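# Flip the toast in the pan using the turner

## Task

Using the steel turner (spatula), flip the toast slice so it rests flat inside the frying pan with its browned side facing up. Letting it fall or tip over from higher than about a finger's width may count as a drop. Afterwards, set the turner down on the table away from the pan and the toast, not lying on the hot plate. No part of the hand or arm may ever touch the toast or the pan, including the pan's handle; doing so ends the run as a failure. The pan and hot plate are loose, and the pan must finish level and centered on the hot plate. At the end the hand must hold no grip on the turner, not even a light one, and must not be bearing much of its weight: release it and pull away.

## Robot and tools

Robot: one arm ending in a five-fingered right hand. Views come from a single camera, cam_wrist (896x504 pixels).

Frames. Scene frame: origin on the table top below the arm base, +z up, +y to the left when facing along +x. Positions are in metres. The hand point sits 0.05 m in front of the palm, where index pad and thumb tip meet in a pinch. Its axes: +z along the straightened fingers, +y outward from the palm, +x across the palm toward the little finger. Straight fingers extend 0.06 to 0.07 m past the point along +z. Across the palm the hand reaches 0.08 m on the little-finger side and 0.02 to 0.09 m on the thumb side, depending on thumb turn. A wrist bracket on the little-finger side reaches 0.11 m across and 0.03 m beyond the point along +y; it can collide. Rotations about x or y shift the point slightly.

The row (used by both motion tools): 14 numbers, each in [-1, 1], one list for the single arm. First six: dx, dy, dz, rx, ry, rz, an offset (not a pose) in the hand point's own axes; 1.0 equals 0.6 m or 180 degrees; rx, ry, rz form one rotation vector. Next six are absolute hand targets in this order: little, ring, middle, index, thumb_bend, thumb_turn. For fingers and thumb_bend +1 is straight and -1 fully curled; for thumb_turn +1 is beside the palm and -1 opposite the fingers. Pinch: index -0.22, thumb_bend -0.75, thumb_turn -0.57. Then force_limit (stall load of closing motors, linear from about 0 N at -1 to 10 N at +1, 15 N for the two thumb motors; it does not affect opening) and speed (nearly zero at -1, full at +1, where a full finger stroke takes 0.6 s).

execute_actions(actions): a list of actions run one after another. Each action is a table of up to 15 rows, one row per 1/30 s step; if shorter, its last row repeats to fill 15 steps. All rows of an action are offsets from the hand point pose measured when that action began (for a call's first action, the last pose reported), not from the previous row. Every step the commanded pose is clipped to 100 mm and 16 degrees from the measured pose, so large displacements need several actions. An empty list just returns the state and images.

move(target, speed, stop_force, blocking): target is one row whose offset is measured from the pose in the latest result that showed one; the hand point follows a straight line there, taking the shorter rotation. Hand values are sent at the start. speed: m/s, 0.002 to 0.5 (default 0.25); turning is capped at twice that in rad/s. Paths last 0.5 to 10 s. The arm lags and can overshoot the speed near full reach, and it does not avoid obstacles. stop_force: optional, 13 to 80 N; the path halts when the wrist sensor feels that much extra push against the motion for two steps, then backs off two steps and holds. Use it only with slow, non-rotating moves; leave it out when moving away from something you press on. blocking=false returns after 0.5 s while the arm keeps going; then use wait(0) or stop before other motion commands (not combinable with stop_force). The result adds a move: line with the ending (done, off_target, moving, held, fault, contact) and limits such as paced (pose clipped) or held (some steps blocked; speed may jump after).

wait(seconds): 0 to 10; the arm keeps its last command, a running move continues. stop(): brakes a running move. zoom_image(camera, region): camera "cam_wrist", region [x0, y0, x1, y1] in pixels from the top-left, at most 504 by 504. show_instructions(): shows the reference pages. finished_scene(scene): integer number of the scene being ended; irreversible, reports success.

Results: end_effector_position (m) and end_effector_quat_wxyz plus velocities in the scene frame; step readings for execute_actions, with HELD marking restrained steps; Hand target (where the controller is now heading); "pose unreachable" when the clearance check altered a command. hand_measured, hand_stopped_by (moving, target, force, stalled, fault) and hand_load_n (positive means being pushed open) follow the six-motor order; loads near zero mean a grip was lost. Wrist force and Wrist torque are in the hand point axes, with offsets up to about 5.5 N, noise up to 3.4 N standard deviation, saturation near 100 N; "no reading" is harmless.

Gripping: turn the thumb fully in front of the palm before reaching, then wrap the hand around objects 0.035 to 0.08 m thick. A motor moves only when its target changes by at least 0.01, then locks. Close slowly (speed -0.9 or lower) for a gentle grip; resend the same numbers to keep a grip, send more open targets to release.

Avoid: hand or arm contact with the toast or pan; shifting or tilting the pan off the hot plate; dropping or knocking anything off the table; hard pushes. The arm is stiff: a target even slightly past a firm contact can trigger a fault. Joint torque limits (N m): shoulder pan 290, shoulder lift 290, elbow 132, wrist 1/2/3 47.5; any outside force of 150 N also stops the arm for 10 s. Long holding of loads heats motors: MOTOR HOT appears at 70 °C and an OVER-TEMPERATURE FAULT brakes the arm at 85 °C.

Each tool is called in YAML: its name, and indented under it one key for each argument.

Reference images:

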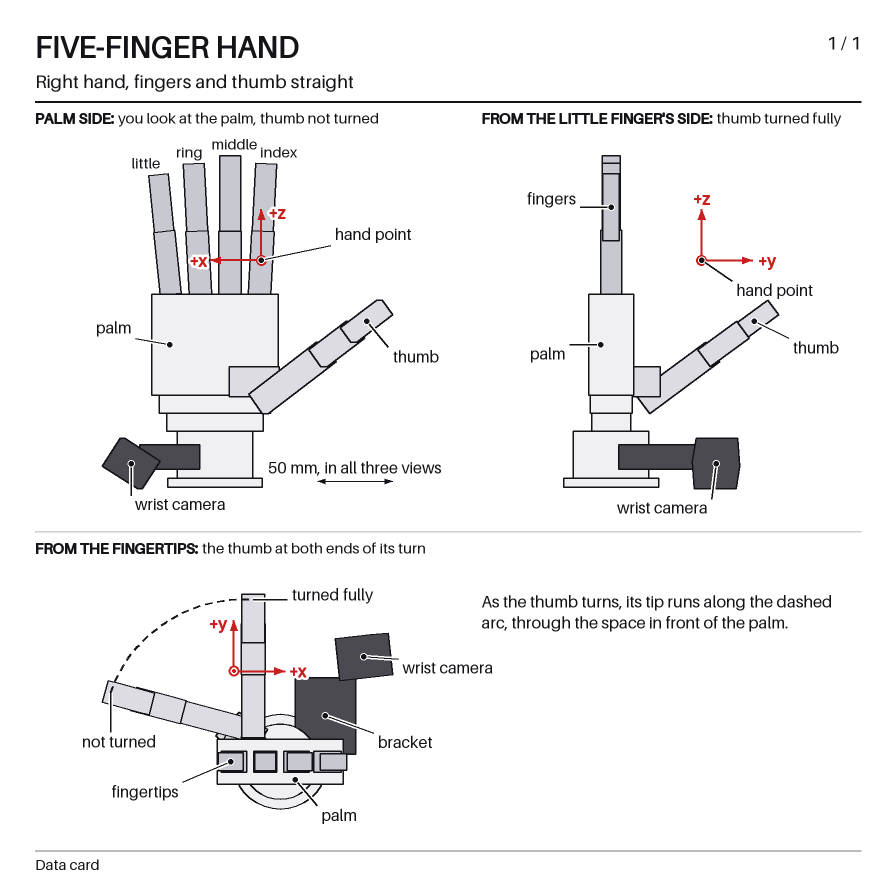

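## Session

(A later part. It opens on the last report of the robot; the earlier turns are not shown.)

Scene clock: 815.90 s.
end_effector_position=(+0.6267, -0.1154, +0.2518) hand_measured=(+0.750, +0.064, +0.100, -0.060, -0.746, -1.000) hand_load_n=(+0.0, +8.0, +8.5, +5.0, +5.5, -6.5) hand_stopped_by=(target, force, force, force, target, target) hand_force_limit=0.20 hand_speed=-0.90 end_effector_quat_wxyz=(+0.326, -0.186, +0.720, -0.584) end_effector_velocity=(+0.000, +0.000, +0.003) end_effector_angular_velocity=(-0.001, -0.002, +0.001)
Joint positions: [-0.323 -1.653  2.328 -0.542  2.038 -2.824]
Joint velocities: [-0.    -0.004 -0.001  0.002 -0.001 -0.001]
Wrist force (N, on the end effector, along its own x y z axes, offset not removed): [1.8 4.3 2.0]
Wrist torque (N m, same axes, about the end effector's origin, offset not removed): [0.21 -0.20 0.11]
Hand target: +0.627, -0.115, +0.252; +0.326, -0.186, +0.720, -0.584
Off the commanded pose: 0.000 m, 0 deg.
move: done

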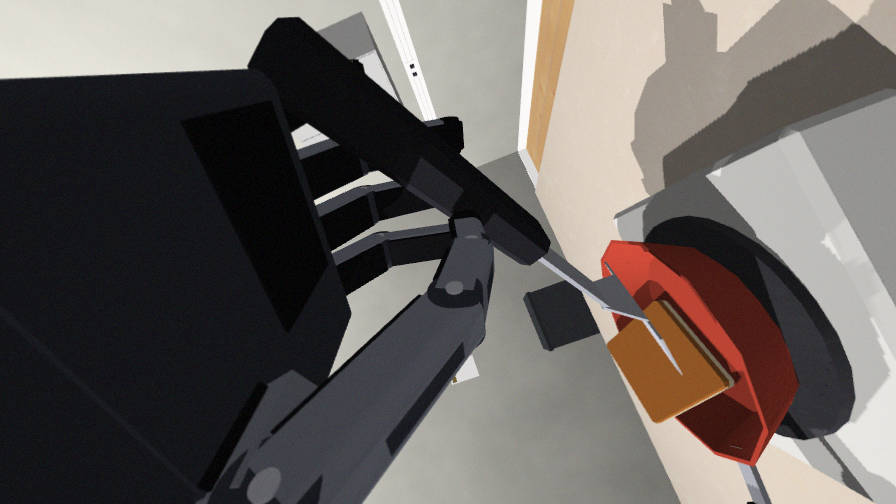

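move:
  target: [-0.0169,-0.064,-0.0074,0,0,0,0.75,-0.4,-0.45,-0.5,-0.75,-1,0.2,-0.9]
  speed: 0.08

move:
  target: [-0.345,-0.1085,0.078,-0.0675,0.045,-0.2365,0.75,-0.4,-0.45,-0.5,-0.75,-1,0.2,-0.9]
  speed: 0.12

Scene clock: 820.90 s.
end_effector_position=(+0.6266, -0.1153, +0.2916) hand_measured=(+0.750, +0.064, +0.100, -0.060, -0.746, -1.000) hand_load_n=(+0.0, +8.5, +8.5, +5.0, +5.5, -6.5) hand_stopped_by=(target, force, force, force, target, target) hand_force_limit=0.20 hand_speed=-0.90 end_effector_quat_wxyz=(+0.326, -0.186, +0.720, -0.584) end_effector_velocity=(-0.000, +0.000, +0.001) end_effector_angular_velocity=(+0.001, +0.001, -0.000)
Joint positions: [-0.323 -1.704  2.285 -0.449  2.038 -2.824]
Joint velocities: [ 0.    -0.002 -0.002  0.005  0.     0.   ]
Wrist force (N, on the end effector, along its own x y z axes, offset not removed): [-1.3 3.2 1.4]
Wrist torque (N m, same axes, about the end effector's origin, offset not removed): [-0.06 0.16 -0.05]
Hand target: +0.627, -0.115, +0.292; +0.326, -0.186, +0.720, -0.584
Off the commanded pose: 0.000 m, 0 deg.
move: done

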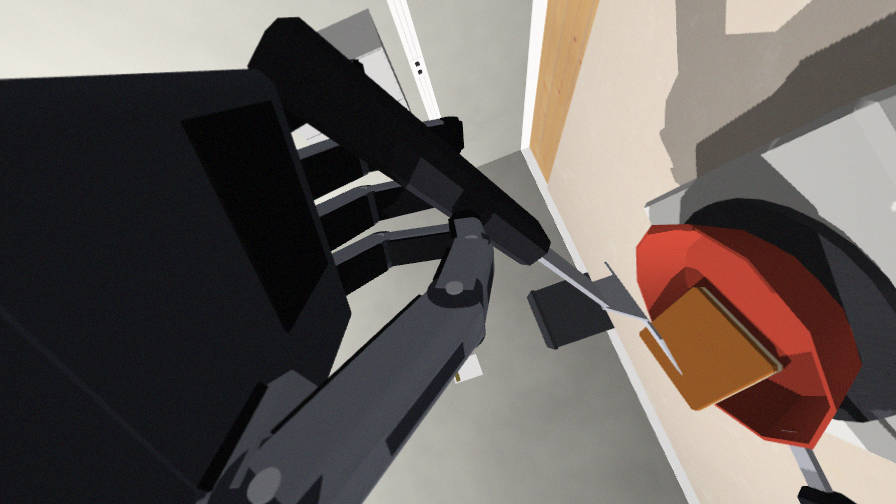

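Scene clock: 824.57 s.
end_effector_position=(+0.8001, -0.0305, +0.4008) hand_measured=(+0.750, +0.064, +0.100, -0.060, -0.746, -1.000) hand_load_n=(+0.0, +8.0, +9.0, +6.0, +5.0, -6.0) hand_stopped_by=(target, force, force, force, target, target) hand_force_limit=0.20 hand_speed=-0.90 end_effector_quat_wxyz=(+0.021, -0.426, +0.680, -0.596) end_effector_velocity=(+0.002, +0.000, +0.000) end_effector_angular_velocity=(-0.002, +0.006, -0.003)
Joint positions: [-0.004 -1.284  1.524  0.261  2.465 -3.262]
Joint velocities: [ 0.001  0.006 -0.009  0.009  0.004 -0.001]
Wrist force (N, on the end effector, along its own x y z axes, offset not removed): [-2.0 7.1 2.5]
Wrist torque (N m, same axes, about the end effector's origin, offset not removed): [0.61 0.02 0.21]
Hand target: +0.800, -0.030, +0.401; +0.021, -0.426, +0.680, -0.596
Off the commanded pose: 0.001 m, 0 deg.
move: done

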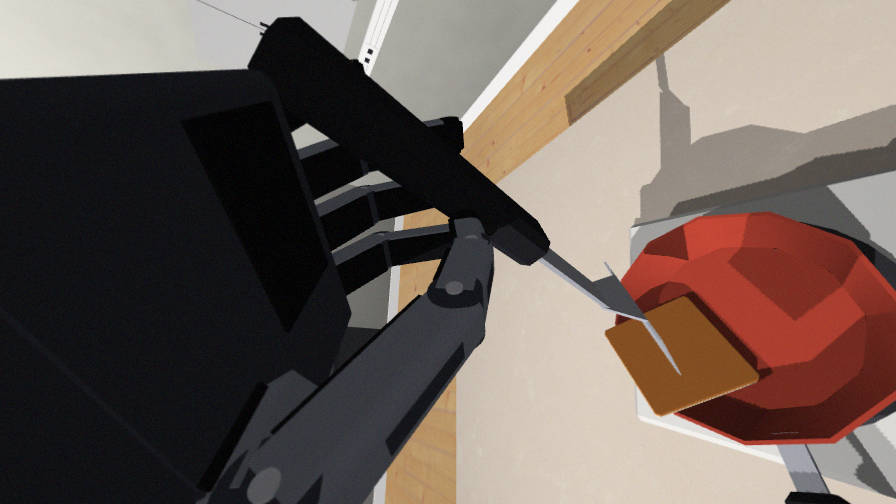

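move:
  target: [-0.12,-0.0387,0.0267,0,0,0,0.75,-0.4,-0.45,-0.5,-0.75,-1,0.2,-0.9]
  speed: 0.05

zoom_image:
  camera: "cam_wrist"
  region: [560,200,896,504]

Scene clock: 827.83 s.
end_effector_position=(+0.8671, +0.0021, +0.3808) hand_measured=(+0.750, +0.064, +0.100, -0.060, -0.746, -1.000) hand_load_n=(+0.0, +8.0, +9.0, +6.0, +5.0, -6.0) hand_stopped_by=(target, force, force, force, target, target) hand_force_limit=0.20 hand_speed=-0.90 end_effector_quat_wxyz=(+0.021, -0.426, +0.680, -0.596) end_effector_velocity=(+0.001, +0.001, +0.000) end_effector_angular_velocity=(-0.000, -0.002, -0.000)
Joint positions: [ 0.042 -1.15   1.379  0.302  2.505 -3.225]
Joint velocities: [ 0.001  0.002 -0.003  0.     0.001  0.001]
Wrist force (N, on the end effector, along its own x y z axes, offset not removed): [-2.4 5.3 1.3]
Wrist torque (N m, same axes, about the end effector's origin, offset not removed): [0.46 0.23 0.06]
Hand target: +0.867, +0.002, +0.381; +0.021, -0.426, +0.680, -0.596
Off the commanded pose: 0.000 m, 0 deg.
move: done

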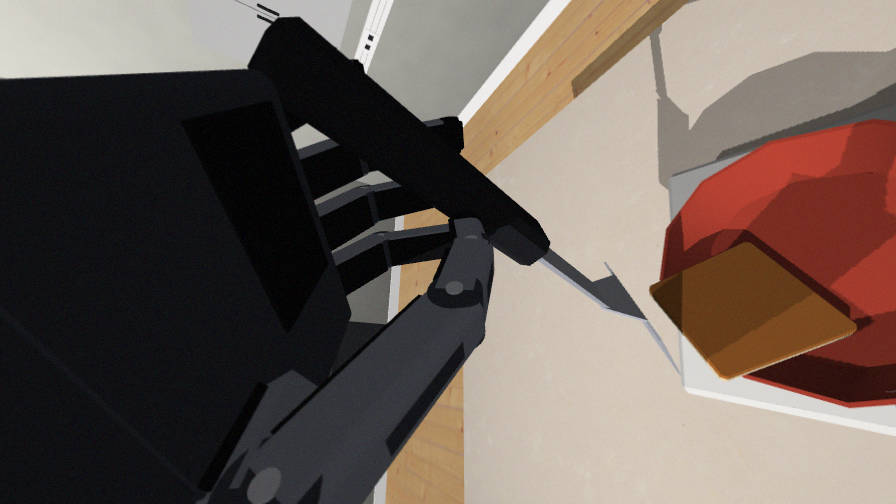

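Region (560, 200, 896, 504) of cam_wrist's 896x504 image, scaled by 1.500, with more detail than that image has; it fills the top 456 rows of this view, and the rest is white.

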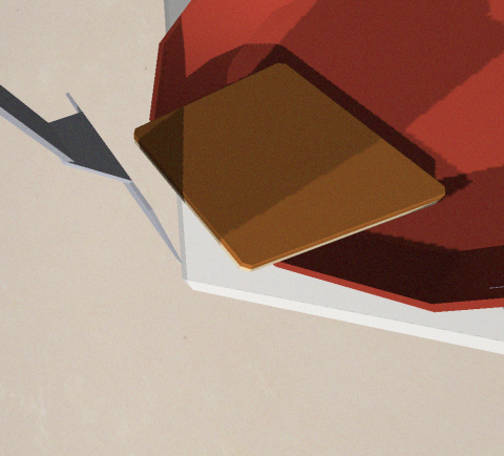

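move:
  target: [-0.019,0.033,0.0116,0,0,0,0.75,-0.4,-0.45,-0.5,-0.75,-1,0.2,-0.9]
  speed: 0.015
  stop_force: 13

zoom_image:
  camera: "cam_wrist"
  region: [560,200,896,504]

Scene clock: 831.83 s.
end_effector_position=(+0.8671, +0.0021, +0.3571) hand_measured=(+0.750, +0.064, +0.100, -0.060, -0.746, -1.000) hand_load_n=(+0.0, +8.0, +9.0, +6.0, +5.0, -6.0) hand_stopped_by=(target, force, force, force, target, target) hand_force_limit=0.20 hand_speed=-0.90 end_effector_quat_wxyz=(+0.021, -0.426, +0.680, -0.596) end_effector_velocity=(+0.001, +0.001, -0.003) end_effector_angular_velocity=(+0.001, -0.001, +0.001)
Joint positions: [ 0.042 -1.141  1.408  0.264  2.505 -3.225]
Joint velocities: [ 0.     0.002  0.002 -0.004 -0.001  0.001]
Wrist force (N, on the end effector, along its own x y z axes, offset not removed): [-0.2 3.2 1.3]
Wrist torque (N m, same axes, about the end effector's origin, offset not removed): [0.14 -0.20 0.16]
Hand target: +0.867, +0.002, +0.357; +0.021, -0.426, +0.680, -0.596
Off the commanded pose: 0.000 m, 0 deg.
move: done

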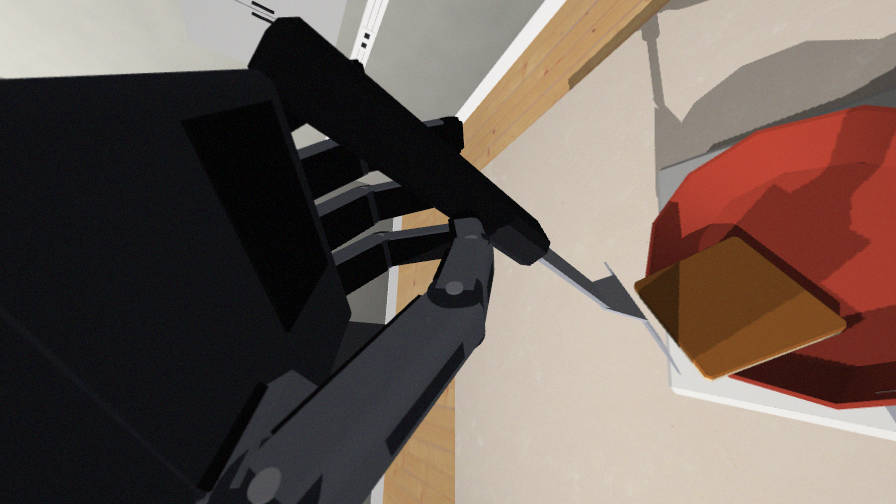

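Region (560, 200, 896, 504) of cam_wrist's 896x504 image, scaled by 1.500, with more detail than that image has; it fills the top 456 rows of this view, and the rest is white.

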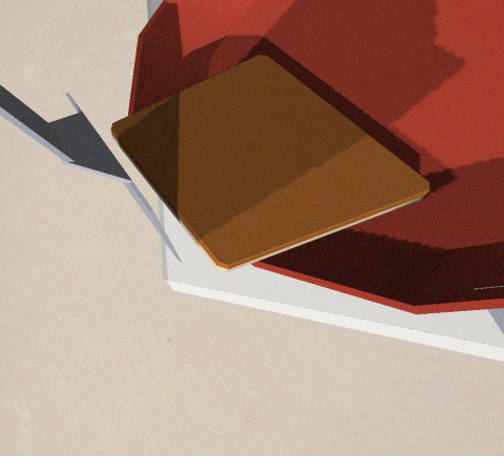

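move:
  target: [0.035,0.022,-0.0058,0,0,0,0.75,-0.4,-0.45,-0.5,-0.75,-1,0.2,-0.9]
  speed: 0.01
  stop_force: 13

zoom_image:
  camera: "cam_wrist"
  region: [560,200,896,504]

Scene clock: 836.20 s.
end_effector_position=(+0.8447, -0.0088, +0.3573) hand_measured=(+0.750, +0.064, +0.100, -0.060, -0.746, -1.000) hand_load_n=(+0.0, +8.0, +9.0, +6.0, +5.0, -6.0) hand_stopped_by=(target, force, force, force, target, target) hand_force_limit=0.20 hand_speed=-0.90 end_effector_quat_wxyz=(+0.021, -0.426, +0.680, -0.596) end_effector_velocity=(-0.001, -0.001, -0.001) end_effector_angular_velocity=(-0.001, -0.000, -0.001)
Joint positions: [ 0.028 -1.183  1.467  0.237  2.493 -3.237]
Joint velocities: [-0.001 -0.001  0.003 -0.003  0.    -0.001]
Wrist force (N, on the end effector, along its own x y z axes, offset not removed): [-1.3 4.5 0.8]
Wrist torque (N m, same axes, about the end effector's origin, offset not removed): [0.27 0.06 0.09]
Hand target: +0.845, -0.009, +0.357; +0.021, -0.426, +0.680, -0.596
Off the commanded pose: 0.000 m, 0 deg.
move: done

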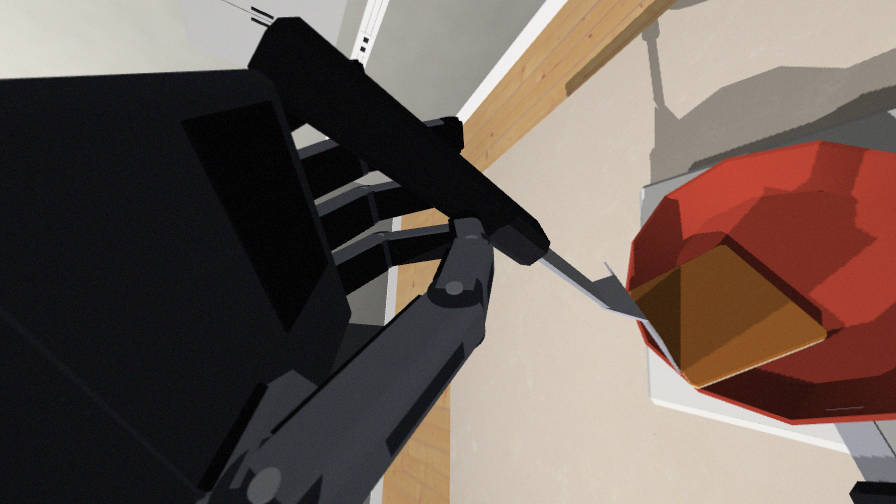

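Region (560, 200, 896, 504) of cam_wrist's 896x504 image, scaled by 1.500, with more detail than that image has; it fills the top 456 rows of this view, and the rest is white.

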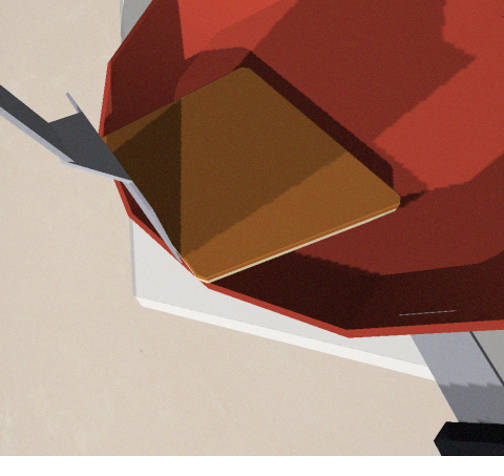

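move:
  target: [0.014,0.0088,-0.0023,0,0,0,0.75,-0.4,-0.45,-0.5,-0.75,-1,0.2,-0.9]
  speed: 0.006
  stop_force: 13

zoom_image:
  camera: "cam_wrist"
  region: [560,200,896,504]

Scene clock: 840.37 s.
end_effector_position=(+0.8358, -0.0132, +0.3574) hand_measured=(+0.750, +0.064, +0.100, -0.060, -0.746, -1.000) hand_load_n=(+0.0, +8.0, +9.0, +6.0, +5.0, -6.0) hand_stopped_by=(target, force, force, force, target, target) hand_force_limit=0.20 hand_speed=-0.90 end_effector_quat_wxyz=(+0.021, -0.426, +0.680, -0.596) end_effector_velocity=(-0.001, +0.000, -0.000) end_effector_angular_velocity=(+0.001, +0.001, +0.001)
Joint positions: [ 0.022 -1.199  1.489  0.227  2.488 -3.242]
Joint velocities: [-0.    -0.001  0.002  0.    -0.001 -0.   ]
Wrist force (N, on the end effector, along its own x y z axes, offset not removed): [-1.1 5.1 0.8]
Wrist torque (N m, same axes, about the end effector's origin, offset not removed): [0.40 -0.03 0.15]
Hand target: +0.836, -0.013, +0.357; +0.021, -0.426, +0.680, -0.596
Off the commanded pose: 0.000 m, 0 deg.
move: done

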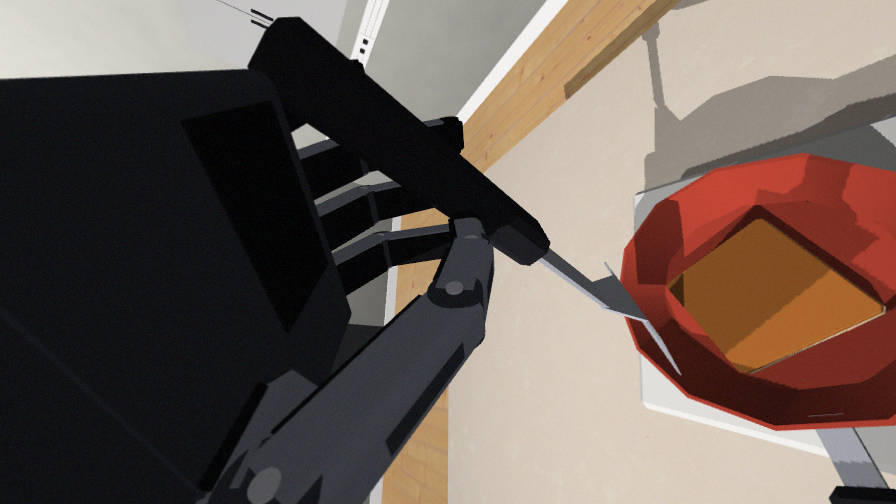

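Region (560, 200, 896, 504) of cam_wrist's 896x504 image, scaled by 1.500, with more detail than that image has; it fills the top 456 rows of this view, and the rest is white.

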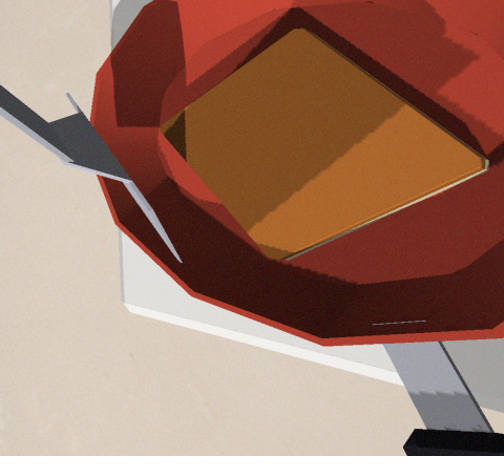

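move:
  target: [0.207,-0.095,-0.076,0,0,0,0.75,-0.4,-0.45,-0.5,-0.75,-1,0.2,-0.9]
  speed: 0.1

zoom_image:
  camera: "cam_wrist"
  region: [560,150,896,504]

Scene clock: 844.83 s.
end_effector_position=(+0.7642, -0.0482, +0.4773) hand_measured=(+0.750, +0.064, +0.100, -0.060, -0.746, -1.000) hand_load_n=(+0.0, +8.0, +9.0, +6.0, +5.0, -6.0) hand_stopped_by=(target, force, force, force, target, target) hand_force_limit=0.20 hand_speed=-0.90 end_effector_quat_wxyz=(+0.021, -0.426, +0.680, -0.596) end_effector_velocity=(-0.001, -0.001, +0.001) end_effector_angular_velocity=(+0.000, +0.001, -0.000)
Joint positions: [-0.034 -1.374  1.5    0.358  2.439 -3.285]
Joint velocities: [-0.001 -0.001 -0.     0.002 -0.001 -0.   ]
Wrist force (N, on the end effector, along its own x y z axes, offset not removed): [-2.2 4.6 1.4]
Wrist torque (N m, same axes, about the end effector's origin, offset not removed): [0.28 0.25 0.05]
Hand target: +0.764, -0.048, +0.477; +0.021, -0.426, +0.680, -0.596
Off the commanded pose: 0.000 m, 0 deg.
move: done

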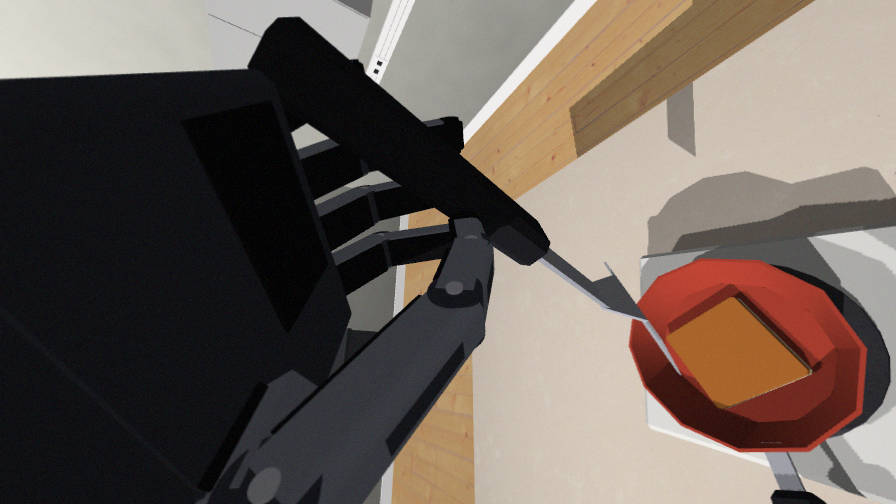

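Region (560, 150, 896, 504) of cam_wrist's 896x504 image, scaled by 1.424, with more detail than that image has; it fills the left 478 columns of this view, and the rest is white.

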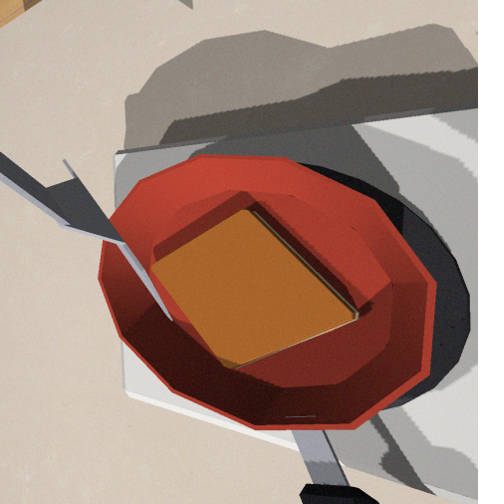

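move:
  target: [0,0,0,-0.119,-0.013,-0.070,0.75,-0.4,-0.45,-0.5,-0.75,-1,0.2,-0.9]
  speed: 0.2

Scene clock: 850.30 s.
end_effector_position=(+0.7642, -0.0482, +0.4770) hand_measured=(+0.750, +0.064, +0.100, -0.060, -0.746, -1.000) hand_load_n=(+0.0, +8.5, +9.0, +6.0, +5.0, -6.0) hand_stopped_by=(target, force, force, force, target, target) hand_force_limit=0.20 hand_speed=-0.90 end_effector_quat_wxyz=(-0.109, -0.506, +0.728, -0.450) end_effector_velocity=(-0.000, -0.000, -0.000) end_effector_angular_velocity=(+0.003, +0.011, -0.004)
Joint positions: [-0.054 -1.156  1.182  1.011  2.4   -3.096]
Joint velocities: [-0.001  0.006 -0.008  0.017  0.     0.006]
Wrist force (N, on the end effector, along its own x y z axes, offset not removed): [-2.8 3.7 1.9]
Wrist torque (N m, same axes, about the end effector's origin, offset not removed): [0.28 0.11 0.09]
Hand target: +0.764, -0.048, +0.477; -0.109, -0.507, +0.728, -0.449
Off the commanded pose: 0.000 m, 0 deg.
move: done

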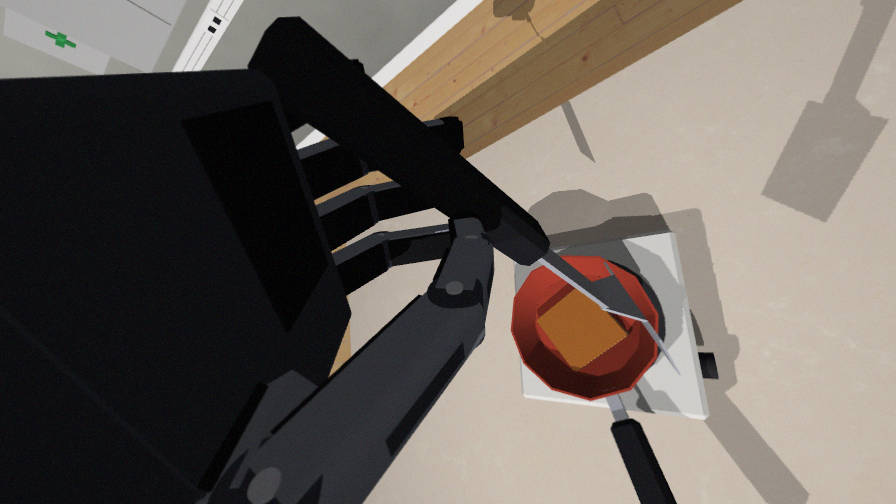

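move:
  target: [-0.143,-0.111,0.184,0,0,0,0.75,-0.4,-0.45,-0.5,-0.75,-1,0.2,-0.9]
  speed: 0.12

zoom_image:
  camera: "cam_wrist"
  region: [560,150,896,504]

Scene clock: 854.80 s.
end_effector_position=(+0.8920, -0.0833, +0.3972) hand_measured=(+0.750, +0.064, +0.100, -0.060, -0.746, -1.000) hand_load_n=(+0.0, +8.5, +9.0, +6.5, +4.5, -6.0) hand_stopped_by=(target, force, force, force, target, target) hand_force_limit=0.20 hand_speed=-0.90 end_effector_quat_wxyz=(-0.109, -0.506, +0.728, -0.450) end_effector_velocity=(+0.001, +0.000, +0.000) end_effector_angular_velocity=(-0.001, -0.001, -0.000)
Joint positions: [-0.084 -0.922  0.959  0.973  2.385 -3.134]
Joint velocities: [ 0.     0.002 -0.003  0.     0.001 -0.   ]
Wrist force (N, on the end effector, along its own x y z axes, offset not removed): [-1.6 4.2 2.5]
Wrist torque (N m, same axes, about the end effector's origin, offset not removed): [0.37 0.02 0.13]
Hand target: +0.892, -0.083, +0.397; -0.109, -0.506, +0.728, -0.450
Off the commanded pose: 0.000 m, 0 deg.
move: done

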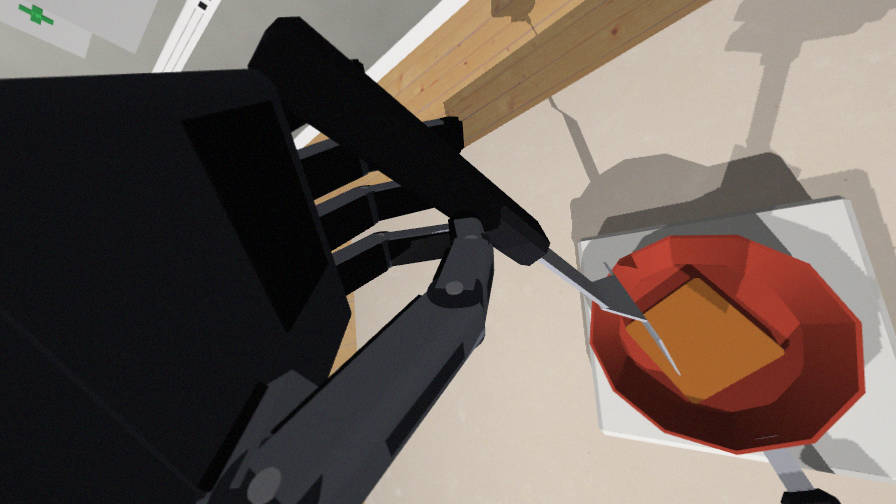

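Region (560, 150, 896, 504) of cam_wrist's 896x504 image, scaled by 1.424, with more detail than that image has; it fills the left 478 columns of this view, and the rest is white.

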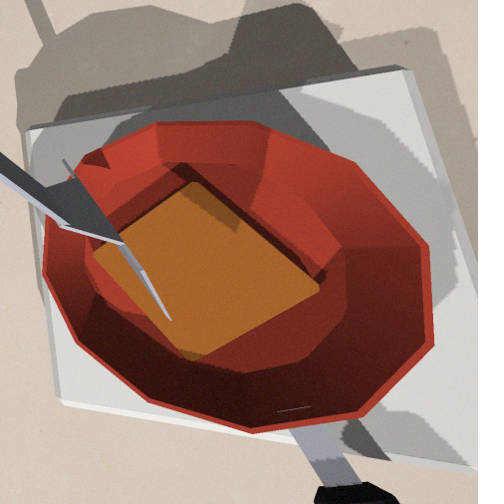

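move:
  target: [0.455,0.586,0.156,0.1696,-0.042,0.220,0.75,-0.4,-0.45,-0.5,-0.75,-1,0.2,-0.9]
  speed: 0.2

Scene clock: 880.83 s.
end_effector_position=(+0.4993, -0.3008, +0.3212) hand_measured=(+0.750, +0.064, +0.100, -0.060, -0.746, -1.000) hand_load_n=(+0.0, +8.5, +8.5, +5.5, +5.5, -6.5) hand_stopped_by=(target, force, force, force, target, target) hand_force_limit=0.20 hand_speed=-0.90 end_effector_quat_wxyz=(+0.228, -0.271, +0.719, -0.598) end_effector_velocity=(-0.001, -0.001, +0.000) end_effector_angular_velocity=(+0.000, -0.006, +0.006)
Joint positions: [-0.936 -1.919  2.326 -0.214  1.468 -3.157]
Joint velocities: [-0.011 -0.004  0.004 -0.003 -0.017  0.001]
Wrist force (N, on the end effector, along its own x y z axes, offset not removed): [-1.8 2.9 2.4]
Wrist torque (N m, same axes, about the end effector's origin, offset not removed): [-0.13 0.23 -0.08]
Hand target: +0.499, -0.301, +0.321; +0.228, -0.271, +0.718, -0.598
Off the commanded pose: 0.001 m, 0 deg.
move: done

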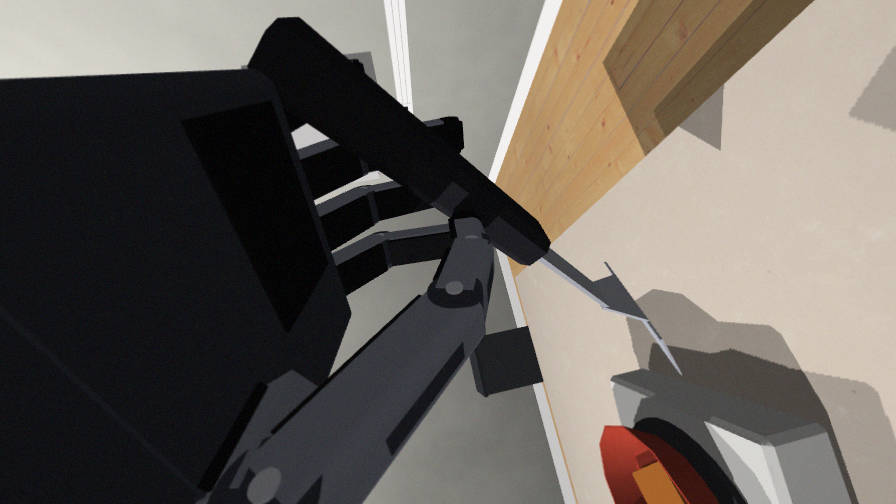

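move:
  target: [0.0145,0.237,0.093,0,0,0,0.75,-0.4,-0.45,-0.5,-0.75,-1,0.2,-0.9]
  speed: 0.12

move:
  target: [0.0,0.066,0.012,0,0,0,0.75,-0.4,-0.45,-0.5,-0.75,-1,0.2,-0.9]
  speed: 0.015
  stop_force: 13

Scene clock: 886.20 s.
end_effector_position=(+0.5126, -0.3281, +0.1712) hand_measured=(+0.750, +0.064, +0.100, -0.060, -0.746, -1.000) hand_load_n=(+0.0, +8.5, +9.0, +6.5, +4.5, -6.0) hand_stopped_by=(target, force, force, force, target, target) hand_force_limit=0.20 hand_speed=-0.90 end_effector_quat_wxyz=(+0.228, -0.271, +0.718, -0.598) end_effector_velocity=(+0.000, -0.000, -0.002) end_effector_angular_velocity=(+0.001, -0.001, -0.000)
Joint positions: [-0.952 -1.663  2.465 -0.609  1.452 -3.161]
Joint velocities: [ 0.     0.004  0.001 -0.005  0.     0.002]
Wrist force (N, on the end effector, along its own x y z axes, offset not removed): [-0.4 3.0 0.4]
Wrist torque (N m, same axes, about the end effector's origin, offset not removed): [0.51 0.00 0.41]
Hand target: +0.513, -0.328, +0.171; +0.228, -0.271, +0.719, -0.598
Off the commanded pose: 0.000 m, 0 deg.
move: done

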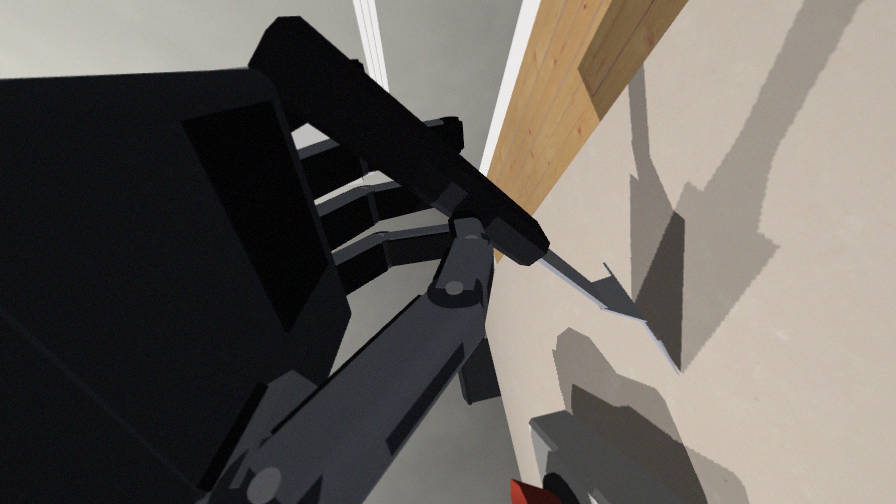

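Scene clock: 889.10 s.
end_effector_position=(+0.5127, -0.3279, +0.1310) hand_measured=(+0.750, +0.062, +0.100, -0.060, -0.750, -1.000) hand_load_n=(+0.0, +0.0, +0.0, +0.0, +0.0, +0.0) hand_stopped_by=(target, force, force, force, target, target) hand_force_limit=0.20 hand_speed=-0.90 end_effector_quat_wxyz=(+0.228, -0.271, +0.718, -0.598) end_effector_velocity=(+0.000, +0.000, -0.002) end_effector_angular_velocity=(-0.001, +0.000, +0.000)
Joint positions: [-0.951 -1.583  2.499 -0.723  1.452 -3.161]
Joint velocities: [ 0.     0.004  0.002 -0.007  0.001 -0.001]
Wrist force (N, on the end effector, along its own x y z axes, offset not removed): [1.4 1.7 0.1]
Wrist torque (N m, same axes, about the end effector's origin, offset not removed): [0.17 -0.20 0.22]
Hand target: +0.513, -0.328, +0.131; +0.228, -0.271, +0.718, -0.598
Off the commanded pose: 0.000 m, 0 deg.
move: done

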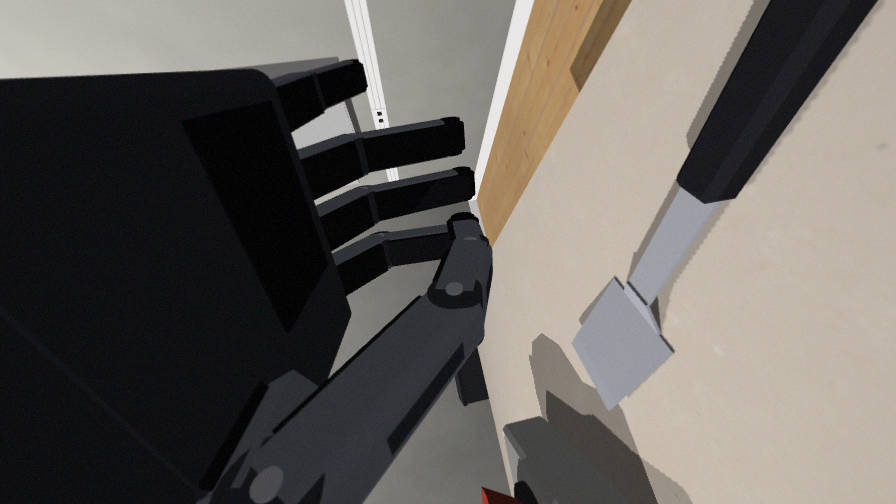

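move:
  target: [0.1,-0.3,-0.1,0,0,0,1,1,1,1,1,-1,0.2,0]
  speed: 0.2

Scene clock: 892.67 s.
end_effector_position=(+0.4494, -0.3484, +0.3190) hand_measured=(+1.000, +1.000, +1.000, +1.000, +1.000, -1.000) hand_load_n=(+0.0, +0.0, +0.0, +0.0, +0.0, +0.0) hand_stopped_by=(target, target, target, target, target, target) hand_force_limit=0.20 hand_speed=0.00 end_effector_quat_wxyz=(+0.228, -0.271, +0.718, -0.598) end_effector_velocity=(-0.000, +0.000, -0.000) end_effector_angular_velocity=(+0.001, +0.001, +0.000)
Joint positions: [-1.174 -1.964  2.357 -0.189  1.234 -3.206]
Joint velocities: [-0.    -0.    -0.     0.002 -0.001 -0.001]
Wrist force (N, on the end effector, along its own x y z axes, offset not removed): [-0.5 4.4 1.6]
Wrist torque (N m, same axes, about the end effector's origin, offset not removed): [0.47 -0.02 0.16]
Hand target: +0.449, -0.348, +0.319; +0.228, -0.271, +0.718, -0.598
Off the commanded pose: 0.000 m, 0 deg.
move: done

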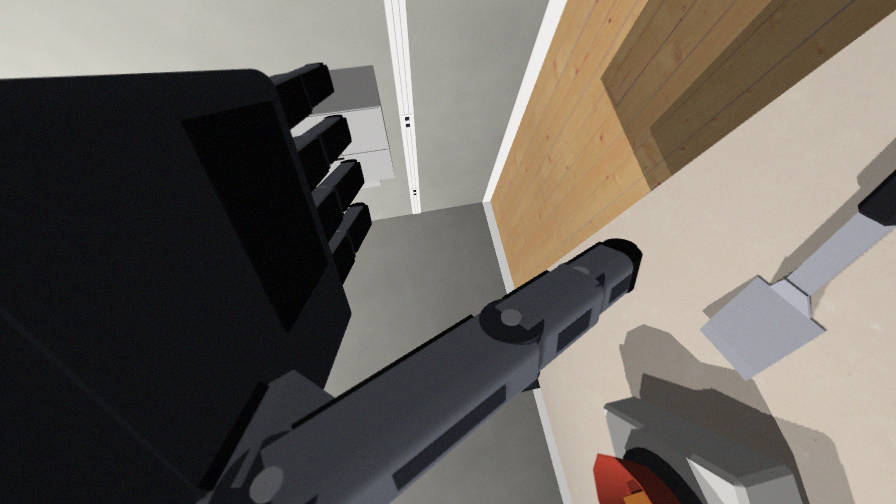

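finished_scene:
  scene: 1

The scene is finished: the task was done.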